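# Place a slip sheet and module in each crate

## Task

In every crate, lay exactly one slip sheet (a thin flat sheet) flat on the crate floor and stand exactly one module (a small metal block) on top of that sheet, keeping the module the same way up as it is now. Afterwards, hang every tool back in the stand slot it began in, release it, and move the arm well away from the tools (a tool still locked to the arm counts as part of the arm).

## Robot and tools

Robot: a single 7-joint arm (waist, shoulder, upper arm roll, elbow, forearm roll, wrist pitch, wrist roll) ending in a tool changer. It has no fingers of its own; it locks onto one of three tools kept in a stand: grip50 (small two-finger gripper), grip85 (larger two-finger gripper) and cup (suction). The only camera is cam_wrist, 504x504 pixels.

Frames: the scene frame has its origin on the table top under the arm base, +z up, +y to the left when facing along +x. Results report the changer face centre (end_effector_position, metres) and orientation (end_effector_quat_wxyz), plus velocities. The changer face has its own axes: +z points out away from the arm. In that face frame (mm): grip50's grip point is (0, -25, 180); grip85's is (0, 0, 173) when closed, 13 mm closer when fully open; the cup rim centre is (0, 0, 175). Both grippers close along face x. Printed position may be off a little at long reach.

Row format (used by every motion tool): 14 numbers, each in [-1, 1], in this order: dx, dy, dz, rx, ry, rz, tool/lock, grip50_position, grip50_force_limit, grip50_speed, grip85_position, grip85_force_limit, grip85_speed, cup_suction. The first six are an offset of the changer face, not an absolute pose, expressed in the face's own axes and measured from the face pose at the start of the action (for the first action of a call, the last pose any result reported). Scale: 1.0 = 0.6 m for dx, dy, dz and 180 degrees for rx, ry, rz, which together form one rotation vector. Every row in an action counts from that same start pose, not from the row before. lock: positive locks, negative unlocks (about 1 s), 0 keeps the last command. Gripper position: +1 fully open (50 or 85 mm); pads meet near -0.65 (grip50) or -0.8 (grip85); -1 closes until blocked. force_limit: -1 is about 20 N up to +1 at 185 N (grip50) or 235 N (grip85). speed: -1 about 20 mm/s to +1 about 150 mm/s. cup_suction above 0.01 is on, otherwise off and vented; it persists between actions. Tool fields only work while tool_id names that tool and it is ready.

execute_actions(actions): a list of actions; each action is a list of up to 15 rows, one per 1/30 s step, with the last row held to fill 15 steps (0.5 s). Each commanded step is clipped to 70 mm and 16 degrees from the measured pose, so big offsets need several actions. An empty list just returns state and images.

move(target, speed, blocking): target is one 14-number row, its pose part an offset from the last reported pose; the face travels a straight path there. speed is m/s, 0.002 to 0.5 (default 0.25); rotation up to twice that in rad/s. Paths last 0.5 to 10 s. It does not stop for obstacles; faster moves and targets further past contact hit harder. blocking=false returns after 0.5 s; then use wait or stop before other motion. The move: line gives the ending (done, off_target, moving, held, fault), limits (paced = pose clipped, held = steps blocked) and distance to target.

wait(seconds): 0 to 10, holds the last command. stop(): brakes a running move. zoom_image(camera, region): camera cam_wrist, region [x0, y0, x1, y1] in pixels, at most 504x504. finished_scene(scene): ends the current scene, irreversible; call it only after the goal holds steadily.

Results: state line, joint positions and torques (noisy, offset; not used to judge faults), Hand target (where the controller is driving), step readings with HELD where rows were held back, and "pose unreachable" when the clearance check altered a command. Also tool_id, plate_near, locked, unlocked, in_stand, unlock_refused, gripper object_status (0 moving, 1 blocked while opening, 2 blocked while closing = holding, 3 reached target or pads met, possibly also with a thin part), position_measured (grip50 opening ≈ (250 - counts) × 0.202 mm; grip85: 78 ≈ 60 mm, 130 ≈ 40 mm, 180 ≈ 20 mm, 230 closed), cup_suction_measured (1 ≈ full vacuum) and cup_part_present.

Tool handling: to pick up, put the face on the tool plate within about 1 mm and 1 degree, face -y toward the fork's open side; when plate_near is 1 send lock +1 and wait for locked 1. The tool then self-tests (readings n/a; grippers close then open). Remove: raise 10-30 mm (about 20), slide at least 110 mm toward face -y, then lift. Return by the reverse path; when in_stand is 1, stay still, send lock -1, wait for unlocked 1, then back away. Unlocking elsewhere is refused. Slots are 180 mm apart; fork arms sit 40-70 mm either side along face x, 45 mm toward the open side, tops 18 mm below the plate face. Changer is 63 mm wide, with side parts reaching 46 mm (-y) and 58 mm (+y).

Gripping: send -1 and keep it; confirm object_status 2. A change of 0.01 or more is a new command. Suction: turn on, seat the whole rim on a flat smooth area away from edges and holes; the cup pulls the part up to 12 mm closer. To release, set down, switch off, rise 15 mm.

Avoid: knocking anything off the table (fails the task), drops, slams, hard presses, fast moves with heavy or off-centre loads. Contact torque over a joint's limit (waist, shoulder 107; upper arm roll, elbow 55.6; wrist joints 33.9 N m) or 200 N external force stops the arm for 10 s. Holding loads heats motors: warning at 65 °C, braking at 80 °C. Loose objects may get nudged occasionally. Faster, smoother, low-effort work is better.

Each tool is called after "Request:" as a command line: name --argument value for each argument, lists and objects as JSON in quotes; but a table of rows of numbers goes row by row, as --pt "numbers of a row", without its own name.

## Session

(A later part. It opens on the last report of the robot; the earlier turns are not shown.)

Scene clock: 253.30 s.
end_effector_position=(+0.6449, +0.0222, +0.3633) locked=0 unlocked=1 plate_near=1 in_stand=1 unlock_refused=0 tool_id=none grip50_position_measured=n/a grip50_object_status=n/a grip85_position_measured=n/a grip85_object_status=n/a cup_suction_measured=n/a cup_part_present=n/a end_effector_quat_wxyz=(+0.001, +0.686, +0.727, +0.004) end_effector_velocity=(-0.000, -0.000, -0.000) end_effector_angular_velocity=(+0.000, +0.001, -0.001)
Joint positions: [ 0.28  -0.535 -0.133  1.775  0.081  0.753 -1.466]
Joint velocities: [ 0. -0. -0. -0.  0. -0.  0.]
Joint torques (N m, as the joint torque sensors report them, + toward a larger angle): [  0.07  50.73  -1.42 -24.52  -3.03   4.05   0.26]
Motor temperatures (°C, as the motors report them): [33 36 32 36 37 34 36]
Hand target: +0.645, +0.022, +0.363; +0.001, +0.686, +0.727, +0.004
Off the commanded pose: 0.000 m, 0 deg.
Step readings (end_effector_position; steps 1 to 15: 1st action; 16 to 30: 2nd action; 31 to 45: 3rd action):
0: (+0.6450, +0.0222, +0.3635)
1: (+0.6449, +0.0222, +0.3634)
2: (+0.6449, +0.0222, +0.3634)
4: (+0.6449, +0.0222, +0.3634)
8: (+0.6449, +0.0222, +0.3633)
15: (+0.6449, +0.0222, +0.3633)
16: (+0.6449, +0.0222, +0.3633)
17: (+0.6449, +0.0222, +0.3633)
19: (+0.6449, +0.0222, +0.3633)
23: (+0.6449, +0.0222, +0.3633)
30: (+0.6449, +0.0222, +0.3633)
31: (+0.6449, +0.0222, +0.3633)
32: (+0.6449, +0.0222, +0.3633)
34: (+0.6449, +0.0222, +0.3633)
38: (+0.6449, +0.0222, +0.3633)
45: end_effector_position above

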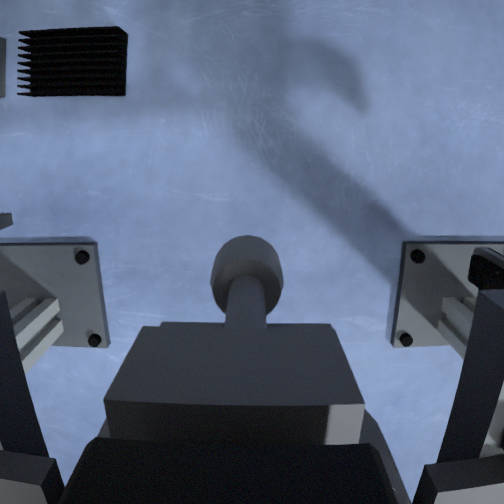

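Request:
move --target '[0,0,-0.05,0,0,0,0,0,0,0,0,0,0,0]' --speed 0.1

Request:
move --target '[0.3018,-0.005,0,0,0,0,0,0,0,0,0,0,0,0]'

Request:
move --target '[0,0,0.038,0,0,0,0,0,0,0,0,0,0,0]' --speed 0.03

Scene clock: 256.53 s.
end_effector_position=(+0.6446, +0.0221, +0.3930) locked=0 unlocked=1 plate_near=0 in_stand=0 unlock_refused=0 tool_id=none grip50_position_measured=n/a grip50_object_status=n/a grip85_position_measured=n/a grip85_object_status=n/a cup_suction_measured=n/a cup_part_present=n/a end_effector_quat_wxyz=(+0.001, +0.686, +0.727, +0.004) end_effector_velocity=(-0.000, -0.000, +0.001) end_effector_angular_velocity=(-0.000, +0.001, -0.000)
Joint positions: [ 0.282 -0.486 -0.135  1.761  0.071  0.69  -1.46 ]
Joint velocities: [ 0.     0.002 -0.001 -0.     0.    -0.003  0.   ]
Joint torques (N m, as the joint torque sensors report them, + toward a larger angle): [  1.17  51.76  -1.73 -26.8   -3.88   3.66   1.06]
Motor temperatures (°C, as the motors report them): [33 36 32 36 37 34 36]
Hand target: +0.645, +0.022, +0.393; +0.001, +0.686, +0.727, +0.004
Off the commanded pose: 0.000 m, 0 deg.
move: done

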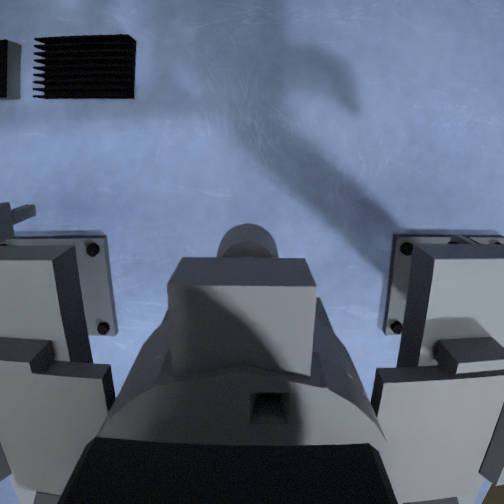

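Scene clock: 257.67 s.
end_effector_position=(+0.6310, +0.2026, +0.3936) locked=0 unlocked=1 plate_near=0 in_stand=0 unlock_refused=0 tool_id=none grip50_position_measured=n/a grip50_object_status=n/a grip85_position_measured=n/a grip85_object_status=n/a cup_suction_measured=n/a cup_part_present=n/a end_effector_quat_wxyz=(+0.001, +0.686, +0.727, +0.004) end_effector_velocity=(+0.001, +0.002, +0.001) end_effector_angular_velocity=(+0.000, -0.002, -0.001)
Joint positions: [ 0.506 -0.528 -0.08   1.694  0.036  0.667 -1.163]
Joint velocities: [ 0.003 -0.001 -0.    -0.004 -0.    -0.     0.004]
Joint torques (N m, as the joint torque sensors report them, + toward a larger angle): [  0.39  50.59  -1.16 -28.07  -3.81   3.54   1.4 ]
Motor temperatures (°C, as the motors report them): [33 36 32 36 37 34 36]
Hand target: +0.631, +0.203, +0.394; +0.001, +0.686, +0.727, +0.004
Off the commanded pose: 0.000 m, 0 deg.
move: done

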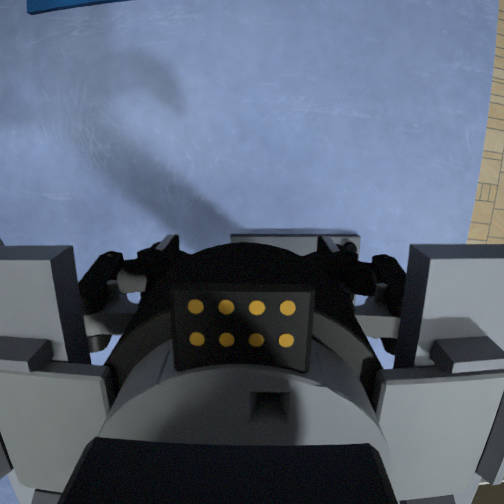

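Scene clock: 258.70 s.
end_effector_position=(+0.6312, +0.2028, +0.3711) locked=0 unlocked=1 plate_near=0 in_stand=0 unlock_refused=0 tool_id=none grip50_position_measured=n/a grip50_object_status=n/a grip85_position_measured=n/a grip85_object_status=n/a cup_suction_measured=n/a cup_part_present=n/a end_effector_quat_wxyz=(+0.001, +0.686, +0.727, +0.004) end_effector_velocity=(+0.000, +0.000, -0.001) end_effector_angular_velocity=(+0.000, +0.000, -0.000)
Joint positions: [ 0.506 -0.563 -0.079  1.706  0.039  0.714 -1.165]
Joint velocities: [-0.001 -0.002  0.001  0.     0.     0.002  0.   ]
Joint torques (N m, as the joint torque sensors report them, + toward a larger angle): [ -0.67  51.72   0.18 -24.42  -2.67   4.42  -0.5 ]
Motor temperatures (°C, as the motors report them): [33 36 32 36 37 34 36]
Hand target: +0.631, +0.203, +0.371; +0.001, +0.686, +0.727, +0.004
Off the commanded pose: 0.000 m, 0 deg.
move: done

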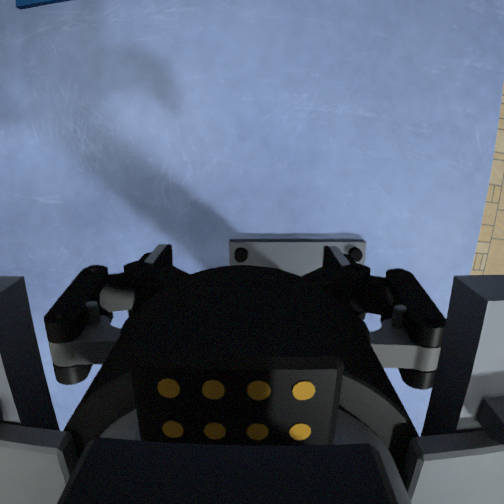

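Request:
move --target '[0,0,0.0145,0,0,0,0,0,0,0,0,0,0,0]' --speed 0.012

Request:
execute_actions --actions '[[[0,0,0,0,0,0,1,0,0,0,1,0,1,0]],[[0,0,0,0,0,0,1,0,0,0,1,0,1,0]],[[0,0,0,0,0,0,1,0,0,0,1,0,1,0]]]'

Scene clock: 261.33 s.
end_effector_position=(+0.6315, +0.2029, +0.3634) locked=0 unlocked=1 plate_near=1 in_stand=1 unlock_refused=0 tool_id=none grip50_position_measured=n/a grip50_object_status=n/a grip85_position_measured=n/a grip85_object_status=n/a cup_suction_measured=n/a cup_part_present=n/a end_effector_quat_wxyz=(+0.001, +0.686, +0.727, +0.004) end_effector_velocity=(-0.000, -0.000, -0.000) end_effector_angular_velocity=(-0.000, +0.000, -0.000)
Joint positions: [ 0.505 -0.576 -0.079  1.71   0.04   0.731 -1.165]
Joint velocities: [-0.     0.     0.    -0.    -0.    -0.001  0.   ]
Joint torques (N m, as the joint torque sensors report them, + toward a larger angle): [ -0.72  45.96   0.25 -23.63  -2.4    5.13  -0.25]
Motor temperatures (°C, as the motors report them): [33 37 32 36 37 34 36]
Hand target: +0.631, +0.203, +0.362; +0.001, +0.686, +0.727, +0.004
Off the commanded pose: 0.001 m, 0 deg.
move: done

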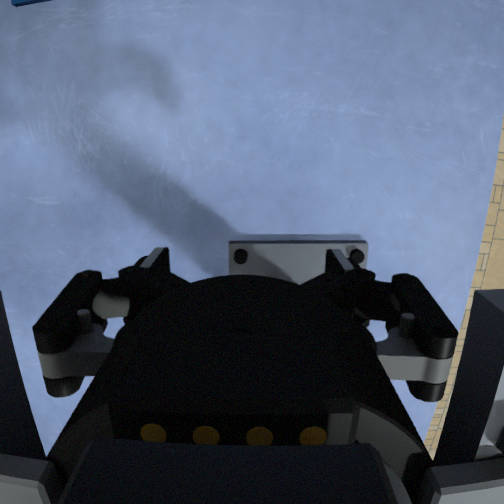

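Scene clock: 262.83 s.
end_effector_position=(+0.6315, +0.2029, +0.3638) locked=1 unlocked=0 plate_near=1 in_stand=1 unlock_refused=0 tool_id=grip85 grip50_position_measured=n/a grip50_object_status=n/a grip85_position_measured=n/a grip85_object_status=n/a cup_suction_measured=n/a cup_part_present=n/a end_effector_quat_wxyz=(+0.002, +0.686, +0.727, +0.004) end_effector_velocity=(+0.000, -0.000, +0.000) end_effector_angular_velocity=(-0.000, -0.000, +0.000)
Joint positions: [ 0.505 -0.575 -0.079  1.71   0.04   0.731 -1.165]
Joint velocities: [-0.  0.  0.  0. -0.  0.  0.]
Joint torques (N m, as the joint torque sensors report them, + toward a larger angle): [  0.25  61.18  -0.88 -30.6   -4.1    5.39   0.26]
Motor temperatures (°C, as the motors report them): [33 37 32 36 37 34 36]
Hand target: +0.632, +0.203, +0.364; +0.002, +0.686, +0.727, +0.004
Off the commanded pose: 0.000 m, 0 deg.
Step readings (end_effector_position; steps 1 to 15: 1st action; 16 to 30: 2nd action; 31 to 45: 3rd action):
0: (+0.6315, +0.2029, +0.3634)
1: (+0.6315, +0.2029, +0.3634)
2: (+0.6315, +0.2029, +0.3634)
4: (+0.6315, +0.2029, +0.3635)
8: (+0.6315, +0.2029, +0.3635)
15: (+0.6315, +0.2029, +0.3635)
16: (+0.6315, +0.2029, +0.3635)
17: (+0.6315, +0.2029, +0.3635)
19: (+0.6315, +0.2029, +0.3635)
23: (+0.6314, +0.2029, +0.3635)
30: (+0.6315, +0.2029, +0.3637)
31: (+0.6315, +0.2029, +0.3637)
32: (+0.6315, +0.2029, +0.3637)
34: (+0.6315, +0.2029, +0.3638)
38: (+0.6315, +0.2029, +0.3638)
45: end_effector_position above

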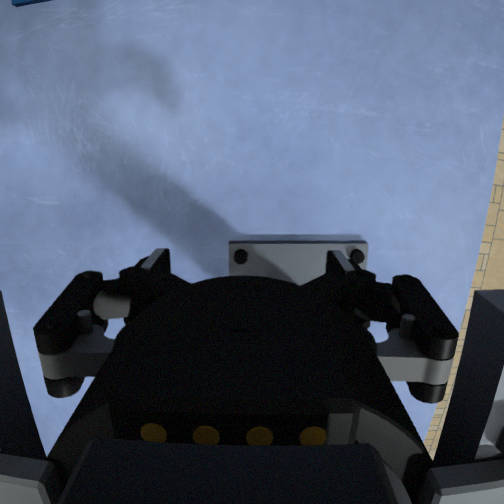

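Request:
move --target '[0,0,-0.032,0,0,0,0,0,0,0,1,0,1,0]' --speed 0.06

Request:
move --target '[0,-0.283,0,0,0,0,0,0,0,0,1,0,1,0]'

Request:
move --target '[-0.5805,0.053,0.187,0,0,0.519,0,0,0,0,1,0,1,0]' --speed 0.35

Scene clock: 266.27 s.
end_effector_position=(+0.6313, +0.2028, +0.3826) locked=1 unlocked=0 plate_near=1 in_stand=0 unlock_refused=0 tool_id=grip85 grip50_position_measured=n/a grip50_object_status=n/a grip85_position_measured=3 grip85_object_status=3 cup_suction_measured=n/a cup_part_present=n/a end_effector_quat_wxyz=(+0.001, +0.686, +0.727, +0.004) end_effector_velocity=(-0.000, -0.000, +0.001) end_effector_angular_velocity=(-0.001, +0.002, -0.000)
Joint positions: [ 0.505 -0.545 -0.079  1.701  0.036  0.692 -1.163]
Joint velocities: [ 0.     0.002 -0.001  0.     0.    -0.003 -0.   ]
Joint torques (N m, as the joint torque sensors report them, + toward a larger angle): [  1.66  62.95  -1.27 -32.37  -4.68   5.02   1.  ]
Motor temperatures (°C, as the motors report them): [33 37 32 37 37 34 36]
Hand target: +0.631, +0.203, +0.383; +0.002, +0.686, +0.727, +0.004
Off the commanded pose: 0.000 m, 0 deg.
move: done

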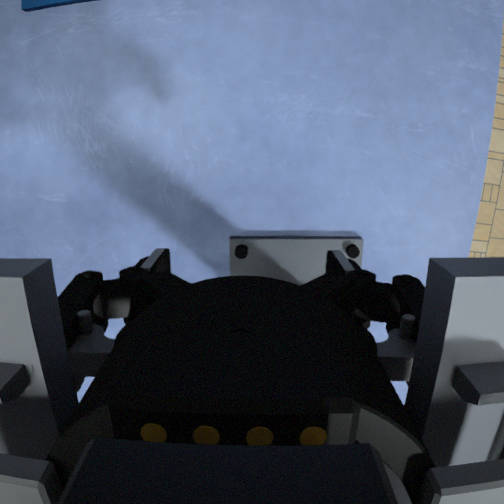

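Scene clock: 267.43 s.
end_effector_position=(+0.4620, +0.1929, +0.3811) locked=1 unlocked=0 plate_near=1 in_stand=0 unlock_refused=0 tool_id=grip85 grip50_position_measured=n/a grip50_object_status=n/a grip85_position_measured=3 grip85_object_status=3 cup_suction_measured=n/a cup_part_present=n/a end_effector_quat_wxyz=(+0.001, +0.686, +0.727, +0.004) end_effector_velocity=(-0.002, -0.000, -0.000) end_effector_angular_velocity=(-0.002, +0.001, -0.000)
Joint positions: [ 0.598 -0.226 -0.016  2.222 -0.018  0.893 -0.982]
Joint velocities: [ 0.001  0.003 -0.     0.005 -0.002 -0.     0.003]
Joint torques (N m, as the joint torque sensors report them, + toward a larger angle): [  1.74  42.83   0.79 -26.31  -4.03   6.23   0.89]
Motor temperatures (°C, as the motors report them): [33 37 32 37 37 34 36]
Hand target: +0.462, +0.193, +0.381; +0.001, +0.686, +0.727, +0.004
Off the commanded pose: 0.000 m, 0 deg.
move: done

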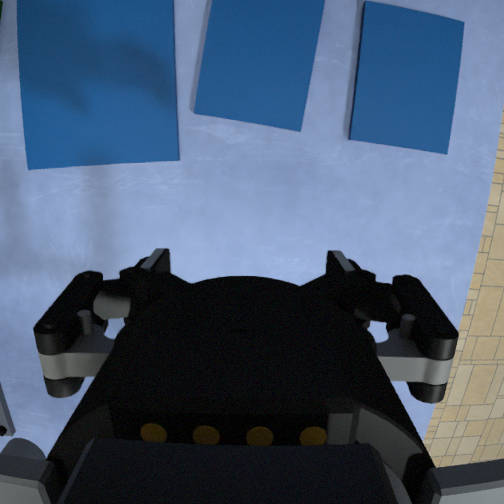

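Scene clock: 270.23 s.
end_effector_position=(+0.5152, -0.1525, +0.2677) locked=1 unlocked=0 plate_near=1 in_stand=0 unlock_refused=0 tool_id=grip85 grip50_position_measured=n/a grip50_object_status=n/a grip85_position_measured=3 grip85_object_status=3 cup_suction_measured=n/a cup_part_present=n/a end_effector_quat_wxyz=(-0.002, +1.000, +0.000, +0.004) end_effector_velocity=(+0.001, -0.001, -0.000) end_effector_angular_velocity=(+0.000, -0.001, -0.006)
Joint positions: [ 0.227 -0.572 -0.347  2.101  0.385  1.066 -0.354]
Joint velocities: [-0.002 -0.002 -0.    -0.003  0.002  0.     0.003]
Joint torques (N m, as the joint torque sensors report them, + toward a larger angle): [ -0.95  46.06  -7.09 -19.82  -2.11   4.75   1.05]
Motor temperatures (°C, as the motors report them): [33 37 32 37 37 34 36]
Hand target: +0.515, -0.153, +0.268; -0.002, +1.000, -0.000, +0.004
Off the commanded pose: 0.000 m, 0 deg.
move: done

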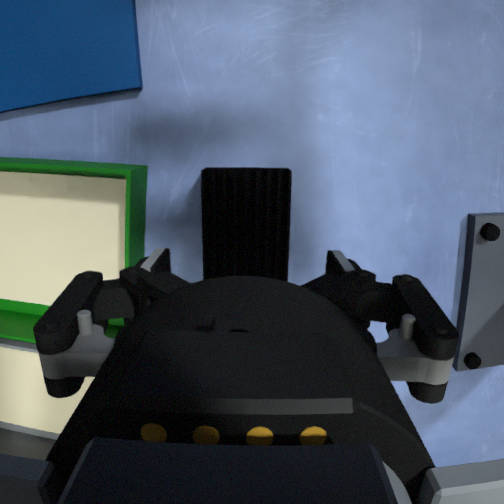

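Request:
move --target '[-0.0035,0.001,0.1203,0,0,0,0,0,0,0,0.75,-0.3,1,0]' --speed 0.12

Request:
move --target '[0,0,0,0,0,0,0,0,0,0,-1,-0.3,0,0]'

Request:
move --target '[0,0,-0.11,0,0,0,0,0,0,0,-1,-0.3,0,0]' --speed 0.15

Request:
move --target '[-0.286,0.021,0,0,0,0.032,0,0,0,0,-1,-0.3,0,0]'

Request:
move --target '[0,0,0.094,0,0,0,0,0,0,0,-1,-0.3,0,0]' --speed 0.1

Scene clock: 275.67 s.
end_effector_position=(+0.5136, -0.1528, +0.1956) locked=1 unlocked=0 plate_near=1 in_stand=0 unlock_refused=0 tool_id=grip85 grip50_position_measured=n/a grip50_object_status=n/a grip85_position_measured=35 grip85_object_status=3 cup_suction_measured=n/a cup_part_present=n/a end_effector_quat_wxyz=(-0.002, +1.000, +0.000, +0.004) end_effector_velocity=(+0.000, -0.000, -0.001) end_effector_angular_velocity=(-0.000, -0.001, +0.000)
Joint positions: [ 0.163 -0.76  -0.259  2.034  0.482  1.188 -0.425]
Joint velocities: [-0.002 -0.002  0.003 -0.001 -0.     0.003 -0.   ]
Joint torques (N m, as the joint torque sensors report them, + toward a larger angle): [ -1.04  49.55  -6.27 -15.8   -1.42   5.71  -0.68]
Motor temperatures (°C, as the motors report them): [33 37 32 37 37 34 36]
Hand target: +0.514, -0.153, +0.195; -0.002, +1.000, +0.000, +0.004
Off the commanded pose: 0.000 m, 0 deg.
move: done

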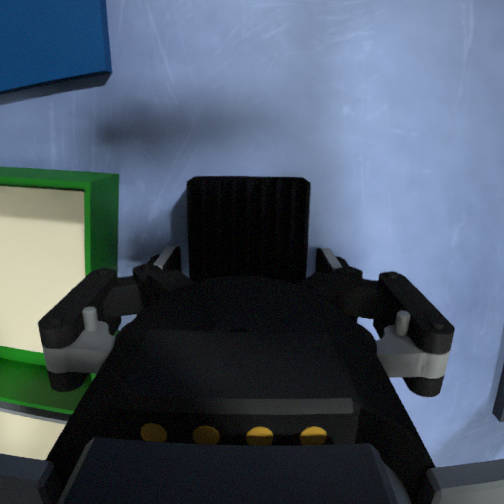

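Scene clock: 276.17 s.
end_effector_position=(+0.5138, -0.1528, +0.1958) locked=1 unlocked=0 plate_near=1 in_stand=0 unlock_refused=0 tool_id=grip85 grip50_position_measured=n/a grip50_object_status=n/a grip85_position_measured=80 grip85_object_status=2 cup_suction_measured=n/a cup_part_present=n/a end_effector_quat_wxyz=(-0.002, +1.000, +0.000, +0.004) end_effector_velocity=(-0.000, -0.000, +0.000) end_effector_angular_velocity=(+0.000, +0.001, +0.000)
Joint positions: [ 0.163 -0.759 -0.259  2.034  0.482  1.188 -0.425]
Joint velocities: [-0.     0.    -0.    -0.    -0.    -0.001  0.   ]
Joint torques (N m, as the joint torque sensors report them, + toward a larger angle): [  0.06  49.25  -6.41 -14.42  -1.94   5.34   0.22]
Motor temperatures (°C, as the motors report them): [33 37 32 37 37 34 36]
Hand target: +0.514, -0.153, +0.196; -0.002, +1.000, +0.000, +0.004
Off the commanded pose: 0.000 m, 0 deg.
move: done

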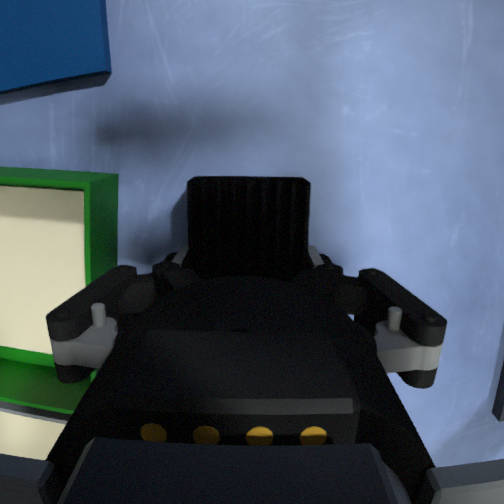

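Scene clock: 277.00 s.
end_effector_position=(+0.5132, -0.1531, +0.2616) locked=1 unlocked=0 plate_near=1 in_stand=0 unlock_refused=0 tool_id=grip85 grip50_position_measured=n/a grip50_object_status=n/a grip85_position_measured=80 grip85_object_status=2 cup_suction_measured=n/a cup_part_present=n/a end_effector_quat_wxyz=(-0.002, +1.000, +0.000, +0.004) end_effector_velocity=(-0.000, -0.000, +0.001) end_effector_angular_velocity=(-0.001, +0.001, -0.000)
Joint positions: [ 0.221 -0.586 -0.339  2.101  0.395  1.079 -0.363]
Joint velocities: [ 0.003  0.003 -0.004  0.001 -0.001 -0.003  0.001]
Joint torques (N m, as the joint torque sensors report them, + toward a larger angle): [  1.79  49.68  -8.09 -18.07  -3.55   5.07   0.89]
Motor temperatures (°C, as the motors report them): [33 37 32 37 37 34 36]
Hand target: +0.513, -0.153, +0.262; -0.002, +1.000, +0.000, +0.004
Off the commanded pose: 0.000 m, 0 deg.
move: done

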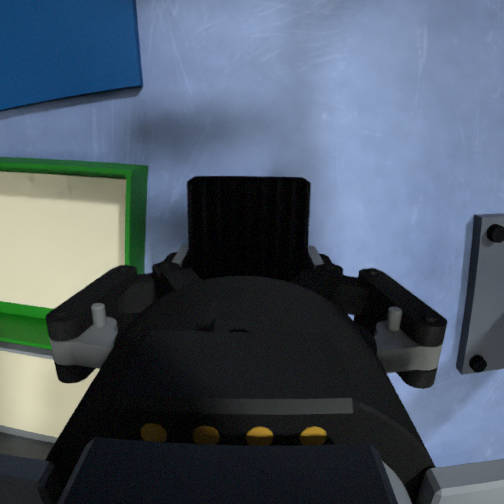

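Scene clock: 278.13 s.
end_effector_position=(+0.3419, -0.1657, +0.2599) locked=1 unlocked=0 plate_near=1 in_stand=0 unlock_refused=0 tool_id=grip85 grip50_position_measured=n/a grip50_object_status=n/a grip85_position_measured=80 grip85_object_status=2 cup_suction_measured=n/a cup_part_present=n/a end_effector_quat_wxyz=(-0.003, +0.999, -0.050, +0.004) end_effector_velocity=(-0.002, +0.000, +0.000) end_effector_angular_velocity=(+0.001, +0.001, -0.001)
Joint positions: [ 0.209 -0.418 -0.315  2.512  0.546  1.33  -0.46 ]
Joint velocities: [-0.001  0.003  0.002  0.005  0.002  0.002 -0.001]
Joint torques (N m, as the joint torque sensors report them, + toward a larger angle): [-1.07 35.33 -2.35 -9.91 -0.96  6.1  -0.63]
Motor temperatures (°C, as the motors report them): [33 37 32 37 37 34 36]
Hand target: +0.342, -0.166, +0.260; -0.003, +0.999, -0.050, +0.004
Off the commanded pose: 0.000 m, 0 deg.
move: done

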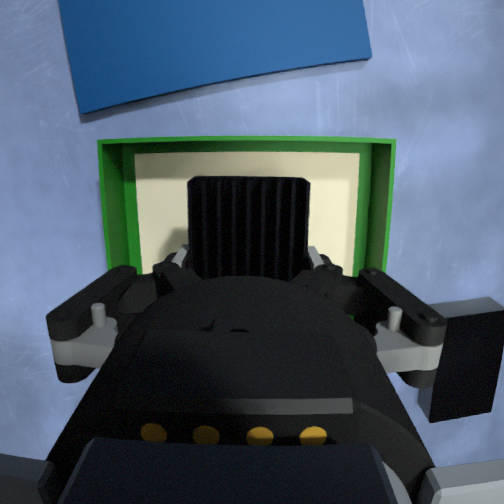

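Scene clock: 279.10 s.
end_effector_position=(+0.3422, -0.1654, +0.2035) locked=1 unlocked=0 plate_near=1 in_stand=0 unlock_refused=0 tool_id=grip85 grip50_position_measured=n/a grip50_object_status=n/a grip85_position_measured=80 grip85_object_status=2 cup_suction_measured=n/a cup_part_present=n/a end_effector_quat_wxyz=(-0.003, +0.999, -0.050, +0.003) end_effector_velocity=(+0.000, +0.000, -0.001) end_effector_angular_velocity=(+0.001, -0.002, -0.000)
Joint positions: [ 0.068 -0.635 -0.141  2.397  0.717  1.447 -0.607]
Joint velocities: [-0.005 -0.003  0.005 -0.002  0.002  0.003 -0.002]
Joint torques (N m, as the joint torque sensors report them, + toward a larger angle): [-1.32 37.83 -3.05 -6.08  0.1   6.47 -0.39]
Motor temperatures (°C, as the motors report them): [33 37 32 37 37 34 36]
Hand target: +0.342, -0.165, +0.203; -0.003, +0.999, -0.050, +0.004
Off the commanded pose: 0.000 m, 0 deg.
move: done

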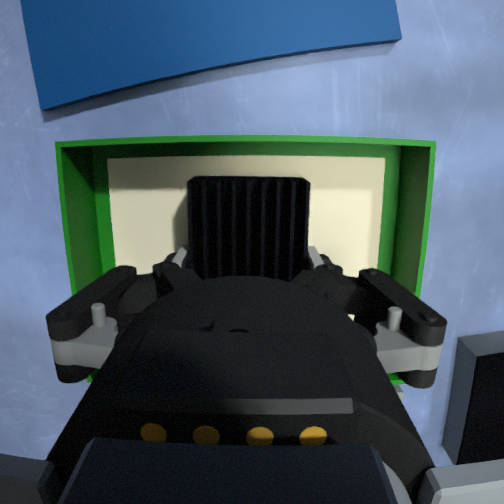

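Request:
move --target '[0,0,0.008,0,0,0,0,0,0,0,-1,-0.3,0,0]' --speed 0.01

Scene clock: 281.03 s.
end_effector_position=(+0.3423, -0.1656, +0.1996) locked=1 unlocked=0 plate_near=1 in_stand=0 unlock_refused=0 tool_id=grip85 grip50_position_measured=n/a grip50_object_status=n/a grip85_position_measured=80 grip85_object_status=2 cup_suction_measured=n/a cup_part_present=n/a end_effector_quat_wxyz=(-0.002, +0.999, -0.050, +0.004) end_effector_velocity=(-0.000, -0.000, +0.000) end_effector_angular_velocity=(-0.000, -0.002, +0.000)
Joint positions: [ 0.056 -0.649 -0.128  2.389  0.725  1.458 -0.615]
Joint velocities: [-0.003  0.     0.003  0.    -0.001  0.003 -0.   ]
Joint torques (N m, as the joint torque sensors report them, + toward a larger angle): [-1.36 23.16 -0.65 -9.6  -0.42  4.05 -0.56]
Motor temperatures (°C, as the motors report them): [33 37 32 36 37 34 36]
Hand target: +0.342, -0.165, +0.199; -0.003, +0.999, -0.050, +0.003
Off the commanded pose: 0.001 m, 0 deg.
move: done

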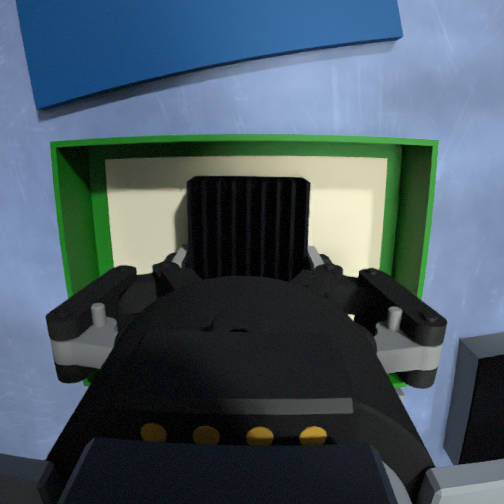

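Request:
move --target '[0,0,0,0,0,0,0,0,0,0,0.75,-0.3,1,0]'

Request:
move --target '[0,0,-0.1,0,0,0,0,0,0,0,0.75,-0.3,1,0]'

Request:
move --target '[0.304,0.169,0,0,0,-0.032,0,0,0,0,0.9,-0.3,1,0]' --speed 0.35

Scene clock: 284.17 s.
end_effector_position=(+0.3424, -0.1656, +0.1995) locked=1 unlocked=0 plate_near=1 in_stand=0 unlock_refused=0 tool_id=grip85 grip50_position_measured=n/a grip50_object_status=n/a grip85_position_measured=35 grip85_object_status=3 cup_suction_measured=n/a cup_part_present=n/a end_effector_quat_wxyz=(-0.002, +0.999, -0.050, +0.004) end_effector_velocity=(-0.000, -0.000, -0.000) end_effector_angular_velocity=(-0.000, -0.000, -0.001)
Joint positions: [ 0.056 -0.649 -0.128  2.389  0.725  1.458 -0.615]
Joint velocities: [ 0.    -0.    -0.     0.     0.001  0.001  0.   ]
Joint torques (N m, as the joint torque sensors report them, + toward a larger angle): [ 0.84 39.71 -3.55 -4.12 -0.8   5.18  0.42]
Motor temperatures (°C, as the motors report them): [33 37 32 36 37 34 36]
Hand target: +0.342, -0.166, +0.200; -0.002, +0.999, -0.050, +0.004
Off the commanded pose: 0.000 m, 0 deg.
move: done

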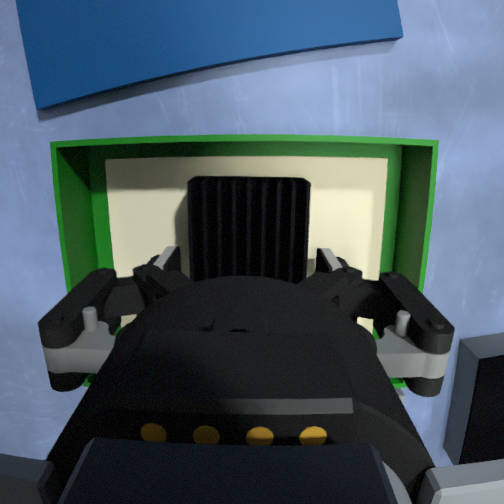

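Scene clock: 285.03 s.
end_effector_position=(+0.3419, -0.1658, +0.2595) locked=1 unlocked=0 plate_near=1 in_stand=0 unlock_refused=0 tool_id=grip85 grip50_position_measured=n/a grip50_object_status=n/a grip85_position_measured=35 grip85_object_status=3 cup_suction_measured=n/a cup_part_present=n/a end_effector_quat_wxyz=(-0.002, +0.999, -0.050, +0.005) end_effector_velocity=(-0.000, -0.000, +0.001) end_effector_angular_velocity=(-0.002, +0.003, -0.001)
Joint positions: [ 0.203 -0.42  -0.309  2.512  0.547  1.334 -0.46 ]
Joint velocities: [ 0.007  0.003 -0.009  0.003 -0.006 -0.004  0.006]
Joint torques (N m, as the joint torque sensors report them, + toward a larger angle): [ 1.69 32.9  -3.84 -8.82 -1.49  4.63  0.97]
Motor temperatures (°C, as the motors report them): [33 37 32 36 37 34 36]
Hand target: +0.342, -0.166, +0.260; -0.002, +0.999, -0.050, +0.004
Off the commanded pose: 0.000 m, 0 deg.
move: done

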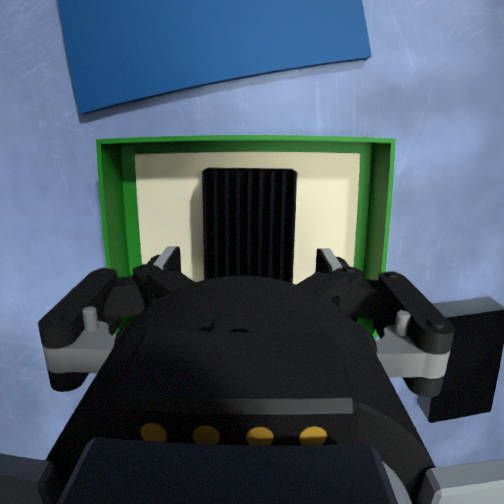

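Scene clock: 286.23 s.
end_effector_position=(+0.5130, -0.2853, +0.2612) locked=1 unlocked=0 plate_near=1 in_stand=0 unlock_refused=0 tool_id=grip85 grip50_position_measured=n/a grip50_object_status=n/a grip85_position_measured=16 grip85_object_status=3 cup_suction_measured=n/a cup_part_present=n/a end_effector_quat_wxyz=(-0.002, +1.000, -0.000, +0.005) end_effector_velocity=(+0.001, -0.000, -0.000) end_effector_angular_velocity=(+0.002, -0.001, -0.001)
Joint positions: [-0.022 -0.661 -0.36   1.939  0.405  0.984 -0.598]
Joint velocities: [-0.003 -0.002  0.002 -0.004  0.001 -0.001  0.   ]
Joint torques (N m, as the joint torque sensors report them, + toward a larger angle): [ -1.1   52.35  -7.79 -21.65  -2.7    4.66  -0.43]
Motor temperatures (°C, as the motors report them): [33 37 32 36 37 34 36]
Hand target: +0.513, -0.285, +0.261; -0.002, +1.000, -0.000, +0.005
Off the commanded pose: 0.001 m, 0 deg.
move: done

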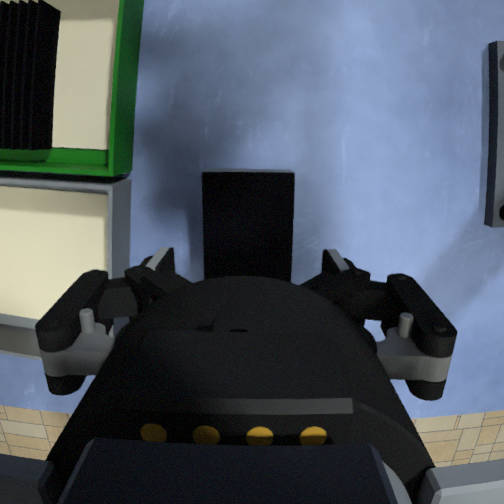

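Request:
move --target '[0,0,0.1092,-0.0013,-0.0032,0,0,0,0,0,0.75,-0.3,1,0]' --speed 0.12

Request:
move --target '[0,0,0,0,0,0,0,0,0,0,-1,-0.3,0,0]'

Request:
move --target '[0,0,-0.11,0,0,0,0,0,0,0,-1,-0.3,0,0]' --speed 0.15

Request:
move --target '[-0.31,0.035,0,0,0,0.032,0,0,0,0,-1,-0.3,0,0]'

Request:
move --target '[0,0,0.096,0,0,0,0,0,0,0,-1,-0.3,0,0]' --speed 0.1

Scene clock: 293.13 s.
end_effector_position=(+0.5136, -0.2851, +0.1958) locked=1 unlocked=0 plate_near=1 in_stand=0 unlock_refused=0 tool_id=grip85 grip50_position_measured=n/a grip50_object_status=n/a grip85_position_measured=35 grip85_object_status=3 cup_suction_measured=n/a cup_part_present=n/a end_effector_quat_wxyz=(+0.000, +1.000, -0.000, -0.000) end_effector_velocity=(+0.000, +0.000, -0.002) end_effector_angular_velocity=(+0.001, +0.001, +0.001)
Joint positions: [-0.06  -0.816 -0.305  1.883  0.466  1.074 -0.634]
Joint velocities: [-0.002 -0.003  0.003 -0.002 -0.     0.001 -0.   ]
Joint torques (N m, as the joint torque sensors report them, + toward a larger angle): [ -0.8   54.59  -8.57 -18.59  -2.05   5.87  -0.51]
Motor temperatures (°C, as the motors report them): [33 37 32 36 37 34 36]
Hand target: +0.514, -0.285, +0.196; +0.000, +1.000, -0.000, -0.000
Off the commanded pose: 0.000 m, 0 deg.
move: done

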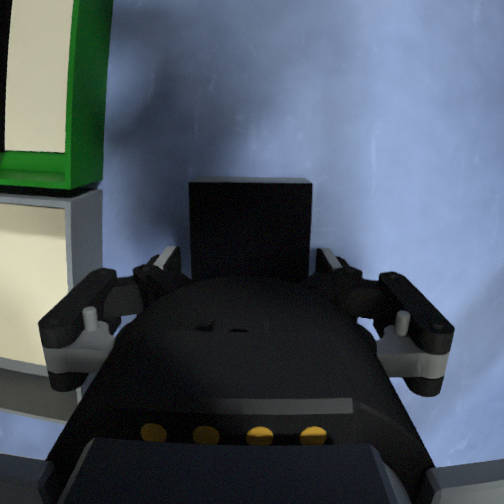

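Scene clock: 293.63 s.
end_effector_position=(+0.5138, -0.2851, +0.1961) locked=1 unlocked=0 plate_near=1 in_stand=0 unlock_refused=0 tool_id=grip85 grip50_position_measured=n/a grip50_object_status=n/a grip85_position_measured=80 grip85_object_status=2 cup_suction_measured=n/a cup_part_present=n/a end_effector_quat_wxyz=(+0.001, +1.000, -0.000, -0.000) end_effector_velocity=(+0.000, +0.000, -0.000) end_effector_angular_velocity=(-0.000, +0.000, +0.001)
Joint positions: [-0.06  -0.816 -0.305  1.883  0.466  1.074 -0.634]
Joint velocities: [ 0.    -0.001  0.    -0.    -0.001  0.    -0.   ]
Joint torques (N m, as the joint torque sensors report them, + toward a larger angle): [ -0.33  54.03  -8.55 -16.84  -2.51   5.26   0.32]
Motor temperatures (°C, as the motors report them): [33 37 32 36 37 34 36]
Hand target: +0.514, -0.285, +0.196; +0.000, +1.000, -0.000, -0.000
Off the commanded pose: 0.000 m, 0 deg.
move: done

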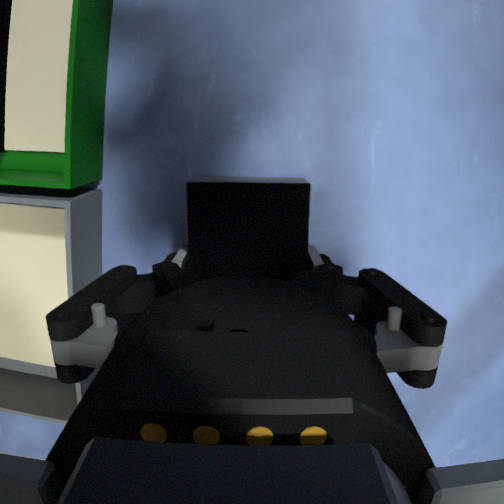

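Scene clock: 294.47 s.
end_effector_position=(+0.5138, -0.2851, +0.2619) locked=1 unlocked=0 plate_near=1 in_stand=0 unlock_refused=0 tool_id=grip85 grip50_position_measured=n/a grip50_object_status=n/a grip85_position_measured=80 grip85_object_status=2 cup_suction_measured=n/a cup_part_present=n/a end_effector_quat_wxyz=(+0.001, +1.000, -0.000, +0.000) end_effector_velocity=(+0.001, -0.000, +0.002) end_effector_angular_velocity=(-0.001, -0.001, +0.000)
Joint positions: [-0.016 -0.661 -0.367  1.938  0.395  0.975 -0.588]
Joint velocities: [ 0.002  0.003 -0.003  0.    -0.001 -0.002  0.   ]
Joint torques (N m, as the joint torque sensors report them, + toward a larger angle): [  0.51  55.16  -8.99 -20.5   -3.66   4.93   1.  ]
Motor temperatures (°C, as the motors report them): [33 37 32 36 37 34 36]
Hand target: +0.514, -0.285, +0.262; +0.001, +1.000, -0.000, -0.000
Off the commanded pose: 0.000 m, 0 deg.
move: done

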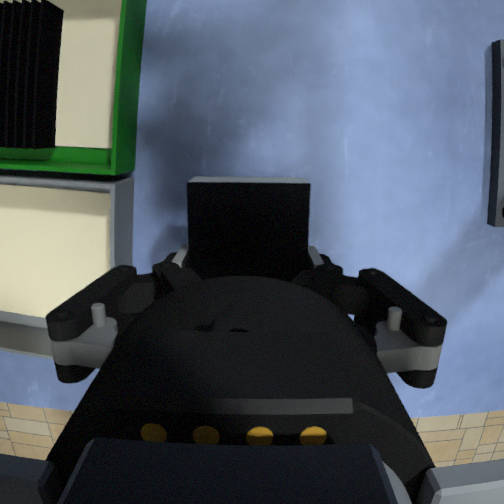

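Scene clock: 295.67 s.
end_effector_position=(+0.3280, -0.3061, +0.2617) locked=1 unlocked=0 plate_near=1 in_stand=0 unlock_refused=0 tool_id=grip85 grip50_position_measured=n/a grip50_object_status=n/a grip85_position_measured=80 grip85_object_status=2 cup_suction_measured=n/a cup_part_present=n/a end_effector_quat_wxyz=(+0.000, +0.999, -0.050, -0.000) end_effector_velocity=(-0.002, +0.000, +0.000) end_effector_angular_velocity=(+0.000, +0.000, +0.000)
Joint positions: [-0.107 -0.488 -0.395  2.334  0.503  1.192 -0.778]
Joint velocities: [-0.002  0.002  0.001  0.004  0.     0.002 -0.002]
Joint torques (N m, as the joint torque sensors report them, + toward a larger angle): [ -1.19  40.29  -5.57 -12.99  -1.49   6.07  -0.89]
Motor temperatures (°C, as the motors report them): [33 37 32 36 37 34 36]
Hand target: +0.328, -0.306, +0.262; +0.000, +0.999, -0.050, +0.000
Off the commanded pose: 0.000 m, 0 deg.
move: done

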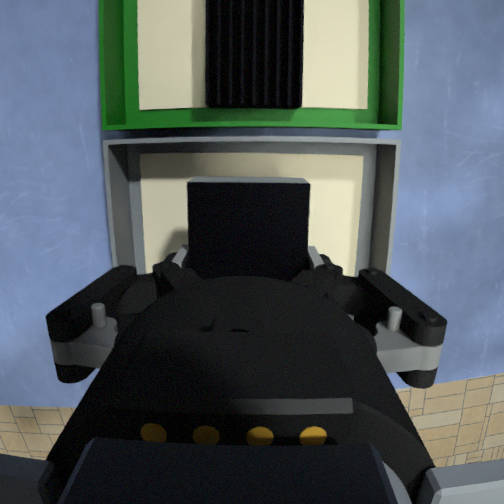

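Scene clock: 296.60 s.
end_effector_position=(+0.3279, -0.3061, +0.2042) locked=1 unlocked=0 plate_near=1 in_stand=0 unlock_refused=0 tool_id=grip85 grip50_position_measured=n/a grip50_object_status=n/a grip85_position_measured=80 grip85_object_status=2 cup_suction_measured=n/a cup_part_present=n/a end_effector_quat_wxyz=(+0.000, +0.999, -0.050, -0.000) end_effector_velocity=(+0.000, -0.000, -0.001) end_effector_angular_velocity=(-0.000, -0.001, +0.001)
Joint positions: [-0.203 -0.671 -0.27   2.248  0.638  1.293 -0.881]
Joint velocities: [-0.004 -0.004  0.005 -0.003  0.001  0.003 -0.002]
Joint torques (N m, as the joint torque sensors report them, + toward a larger angle): [ -0.4   41.67  -5.58 -11.05  -0.82   6.21  -0.59]
Motor temperatures (°C, as the motors report them): [33 37 32 36 37 34 36]
Hand target: +0.328, -0.306, +0.204; +0.000, +0.999, -0.050, -0.000
Off the commanded pose: 0.000 m, 0 deg.
move: done

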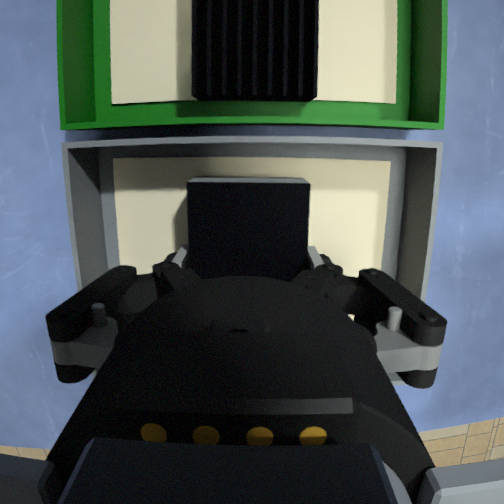

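Request:
move --target '[0,0,0.0082,0,0,0,0,0,0,0,-1,-0.3,0,0]' --speed 0.01

Request:
move --target '[0,0,0,0,0,0,0,0,0,0,0.75,-0.3,1,0]'

Request:
move --target '[0,0,-0.107,0,0,0,0,0,0,0,0.75,-0.3,1,0]'

Request:
move --target '[0.172,-0.855,-0.198,0,0,-0.551,0,0,0,0,1,-0.3,1,0]' --speed 0.4

Scene clock: 301.80 s.
end_effector_position=(+0.3281, -0.3063, +0.2000) locked=1 unlocked=0 plate_near=1 in_stand=0 unlock_refused=0 tool_id=grip85 grip50_position_measured=n/a grip50_object_status=n/a grip85_position_measured=80 grip85_object_status=2 cup_suction_measured=n/a cup_part_present=n/a end_effector_quat_wxyz=(+0.001, +0.999, -0.051, +0.000) end_effector_velocity=(+0.000, -0.000, -0.000) end_effector_angular_velocity=(-0.000, -0.002, -0.000)
Joint positions: [-0.211 -0.684 -0.26   2.24   0.645  1.302 -0.887]
Joint velocities: [-0.003 -0.     0.003 -0.     0.     0.002 -0.   ]
Joint torques (N m, as the joint torque sensors report them, + toward a larger angle): [ -0.96  33.81  -3.09 -10.75  -0.61   5.19  -0.47]
Motor temperatures (°C, as the motors report them): [33 37 32 36 37 34 36]
Hand target: +0.328, -0.306, +0.199; +0.000, +0.999, -0.050, -0.000
Off the commanded pose: 0.001 m, 0 deg.
move: done

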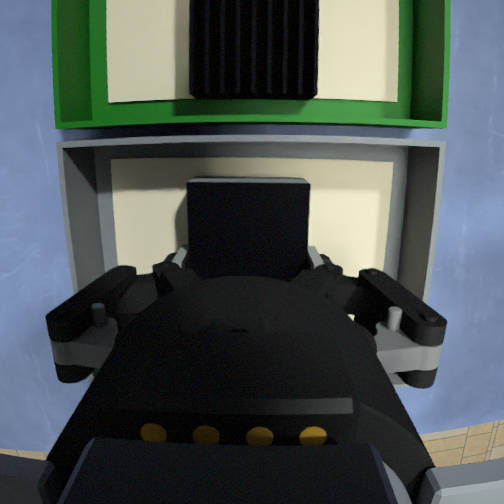

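Scene clock: 302.33 s.
end_effector_position=(+0.3281, -0.3063, +0.1999) locked=1 unlocked=0 plate_near=1 in_stand=0 unlock_refused=0 tool_id=grip85 grip50_position_measured=n/a grip50_object_status=n/a grip85_position_measured=35 grip85_object_status=0 cup_suction_measured=n/a cup_part_present=n/a end_effector_quat_wxyz=(+0.001, +0.999, -0.051, +0.000) end_effector_velocity=(-0.000, -0.000, +0.000) end_effector_angular_velocity=(-0.001, -0.001, +0.000)
Joint positions: [-0.211 -0.684 -0.26   2.24   0.645  1.302 -0.887]
Joint velocities: [-0.    -0.    -0.     0.     0.     0.001 -0.001]
Joint torques (N m, as the joint torque sensors report them, + toward a larger angle): [-0.15 44.48 -6.65 -8.92 -1.38  5.36  0.42]
Motor temperatures (°C, as the motors report them): [33 37 32 36 37 34 36]
Hand target: +0.328, -0.306, +0.200; +0.001, +0.999, -0.051, +0.000
Off the commanded pose: 0.000 m, 0 deg.
move: done

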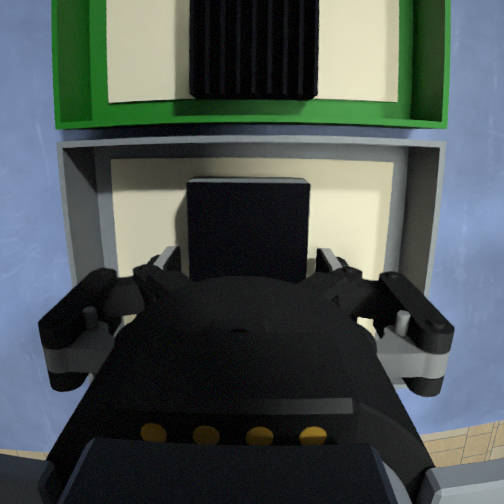

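Scene clock: 303.17 s.
end_effector_position=(+0.3281, -0.3063, +0.2640) locked=1 unlocked=0 plate_near=1 in_stand=0 unlock_refused=0 tool_id=grip85 grip50_position_measured=n/a grip50_object_status=n/a grip85_position_measured=35 grip85_object_status=3 cup_suction_measured=n/a cup_part_present=n/a end_effector_quat_wxyz=(+0.001, +0.999, -0.050, +0.000) end_effector_velocity=(-0.000, -0.000, +0.001) end_effector_angular_velocity=(-0.001, +0.001, -0.001)
Joint positions: [-0.107 -0.48  -0.395  2.337  0.494  1.19  -0.77 ]
Joint velocities: [ 0.005  0.004 -0.006  0.002 -0.005 -0.003  0.004]
Joint torques (N m, as the joint torque sensors report them, + toward a larger angle): [  0.74  38.17  -6.34 -13.32  -2.3    4.67   0.8 ]
Motor temperatures (°C, as the motors report them): [33 37 32 36 37 34 36]
Hand target: +0.328, -0.306, +0.264; +0.001, +0.999, -0.051, +0.000
Off the commanded pose: 0.000 m, 0 deg.
move: done

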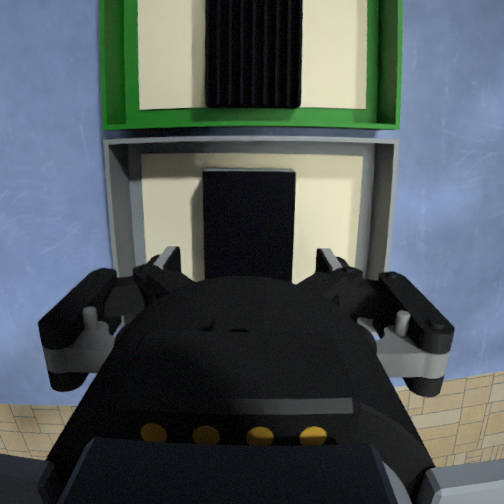

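Scene clock: 305.83 s.
end_effector_position=(+0.4823, +0.1943, +0.3825) locked=1 unlocked=0 plate_near=1 in_stand=0 unlock_refused=0 tool_id=grip85 grip50_position_measured=n/a grip50_object_status=n/a grip85_position_measured=3 grip85_object_status=3 cup_suction_measured=n/a cup_part_present=n/a end_effector_quat_wxyz=(+0.001, +0.686, +0.727, +0.000) end_effector_velocity=(+0.001, +0.001, +0.000) end_effector_angular_velocity=(+0.001, +0.001, +0.003)
Joint positions: [ 0.604 -0.26  -0.044  2.162 -0.006  0.859 -1.013]
Joint velocities: [ 0.    -0.002  0.001 -0.004  0.001 -0.002 -0.003]
Joint torques (N m, as the joint torque sensors report them, + toward a larger angle): [ -0.31  42.77   1.   -28.22  -2.89   4.88  -0.23]
Motor temperatures (°C, as the motors report them): [33 37 32 36 37 34 36]
Hand target: +0.482, +0.194, +0.382; +0.000, +0.686, +0.728, -0.000
Off the commanded pose: 0.000 m, 0 deg.
move: done

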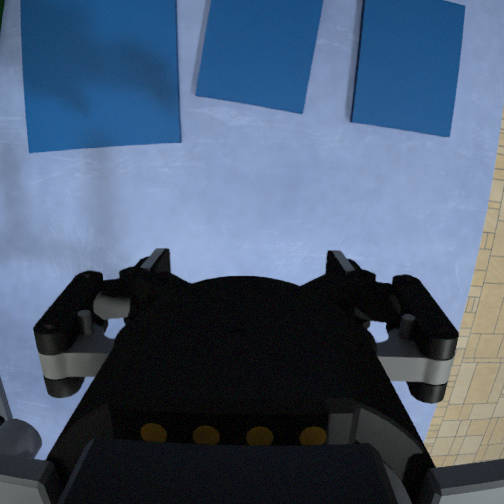

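Request:
move --target '[-0.0003,0.249,-0.001,0,0,0,0,0,0,0,1,0,1,0]' --speed 0.12

Request:
move --target '[0,0,0.0332,0,0,0,0,0,0,0,1,0,1,0]' --speed 0.02

Request:
execute_actions --actions '[[[0,0,0.0005,0,0,0,-1,0,0,0,1,0,1,0]],[[0,0,0,0,0,0,-1,0,0,0,1,0,1,0]],[[0,0,0,0,0,0,-1,0,0,0,1,0,1,0]]]'

Scene clock: 311.13 s.
end_effector_position=(+0.6314, +0.2027, +0.3835) locked=1 unlocked=0 plate_near=1 in_stand=0 unlock_refused=0 tool_id=grip85 grip50_position_measured=n/a grip50_object_status=n/a grip85_position_measured=3 grip85_object_status=3 cup_suction_measured=n/a cup_part_present=n/a end_effector_quat_wxyz=(+0.001, +0.686, +0.727, +0.000) end_effector_velocity=(+0.001, +0.000, +0.000) end_effector_angular_velocity=(-0.000, +0.000, +0.001)
Joint positions: [ 0.516 -0.545 -0.092  1.696  0.042  0.677 -1.167]
Joint velocities: [-0.001 -0.002  0.001 -0.005 -0.    -0.003 -0.001]
Joint torques (N m, as the joint torque sensors report them, + toward a larger angle): [ -0.62  58.91  -0.66 -32.53  -3.69   4.3   -0.55]
Motor temperatures (°C, as the motors report them): [33 37 32 36 37 34 36]
Hand target: +0.631, +0.203, +0.383; +0.001, +0.686, +0.727, +0.000
Off the commanded pose: 0.000 m, 0 deg.
move: done

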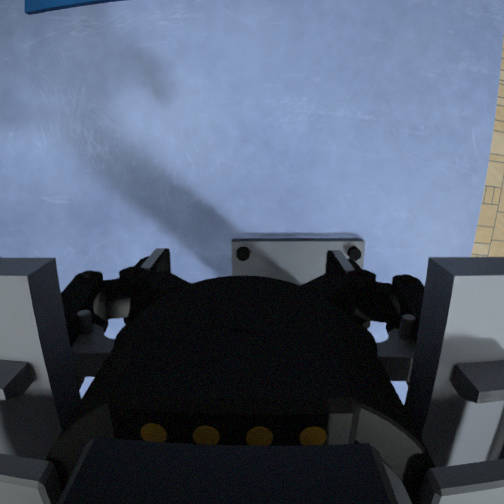

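Scene clock: 312.37 s.
end_effector_position=(+0.6315, +0.2028, +0.3639) locked=1 unlocked=0 plate_near=1 in_stand=1 unlock_refused=0 tool_id=grip85 grip50_position_measured=n/a grip50_object_status=n/a grip85_position_measured=3 grip85_object_status=3 cup_suction_measured=n/a cup_part_present=n/a end_effector_quat_wxyz=(+0.001, +0.686, +0.727, +0.000) end_effector_velocity=(+0.001, +0.000, -0.000) end_effector_angular_velocity=(+0.001, -0.003, +0.000)
Joint positions: [ 0.515 -0.576 -0.091  1.705  0.046  0.718 -1.169]
Joint velocities: [-0.001 -0.001  0.    -0.     0.     0.004 -0.   ]
Joint torques (N m, as the joint torque sensors report them, + toward a larger angle): [ -0.27  60.52  -0.31 -29.37  -3.6    5.87  -0.59]
Motor temperatures (°C, as the motors report them): [33 37 32 37 37 34 36]
Hand target: +0.631, +0.203, +0.364; +0.001, +0.686, +0.727, +0.000
Off the commanded pose: 0.000 m, 0 deg.
move: done

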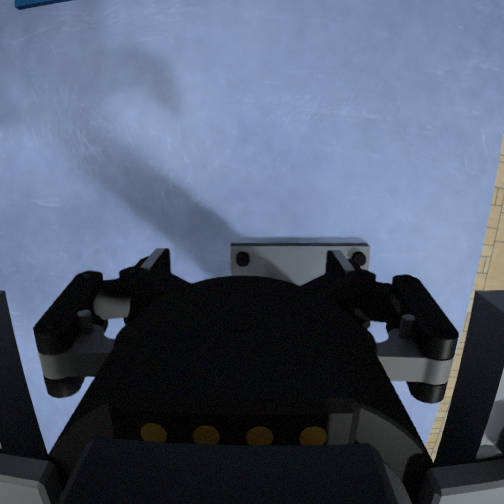

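Scene clock: 313.87 s.
end_effector_position=(+0.6314, +0.2027, +0.3635) locked=0 unlocked=1 plate_near=1 in_stand=1 unlock_refused=0 tool_id=none grip50_position_measured=n/a grip50_object_status=n/a grip85_position_measured=n/a grip85_object_status=n/a cup_suction_measured=n/a cup_part_present=n/a end_effector_quat_wxyz=(+0.001, +0.686, +0.727, +0.000) end_effector_velocity=(-0.000, -0.000, -0.000) end_effector_angular_velocity=(+0.000, +0.001, -0.001)
Joint positions: [ 0.515 -0.576 -0.091  1.706  0.046  0.718 -1.169]
Joint velocities: [-0.     0.    -0.     0.     0.001 -0.001  0.   ]
Joint torques (N m, as the joint torque sensors report them, + toward a larger angle): [  0.63  53.16  -0.61 -25.11  -3.14   4.04   0.22]
Motor temperatures (°C, as the motors report them): [33 37 32 37 37 34 36]
Hand target: +0.631, +0.203, +0.364; +0.001, +0.686, +0.727, +0.000
Off the commanded pose: 0.000 m, 0 deg.
Step readings (end_effector_position; steps 1 to 15: 1st action; 16 to 30: 2nd action; 31 to 45: 3rd action):
0: (+0.6315, +0.2028, +0.3639)
1: (+0.6314, +0.2027, +0.3636)
2: (+0.6314, +0.2027, +0.3636)
4: (+0.6314, +0.2027, +0.3636)
8: (+0.6314, +0.2027, +0.3635)
15: (+0.6314, +0.2027, +0.3635)
16: (+0.6314, +0.2027, +0.3635)
17: (+0.6314, +0.2027, +0.3635)
19: (+0.6314, +0.2027, +0.3635)
23: (+0.6314, +0.2027, +0.3635)
30: (+0.6314, +0.2027, +0.3635)
31: (+0.6314, +0.2027, +0.3635)
32: (+0.6314, +0.2027, +0.3635)
34: (+0.6314, +0.2027, +0.3635)
38: (+0.6314, +0.2027, +0.3635)
45: end_effector_position above

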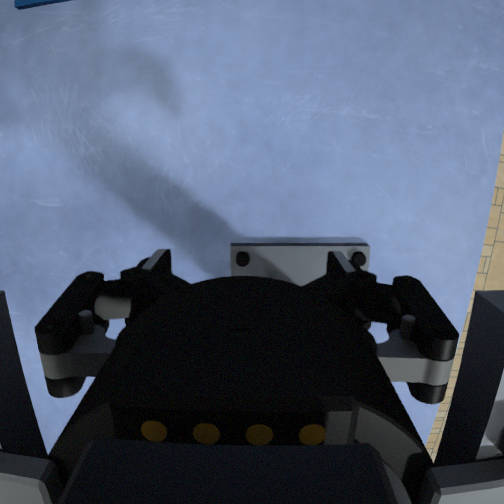

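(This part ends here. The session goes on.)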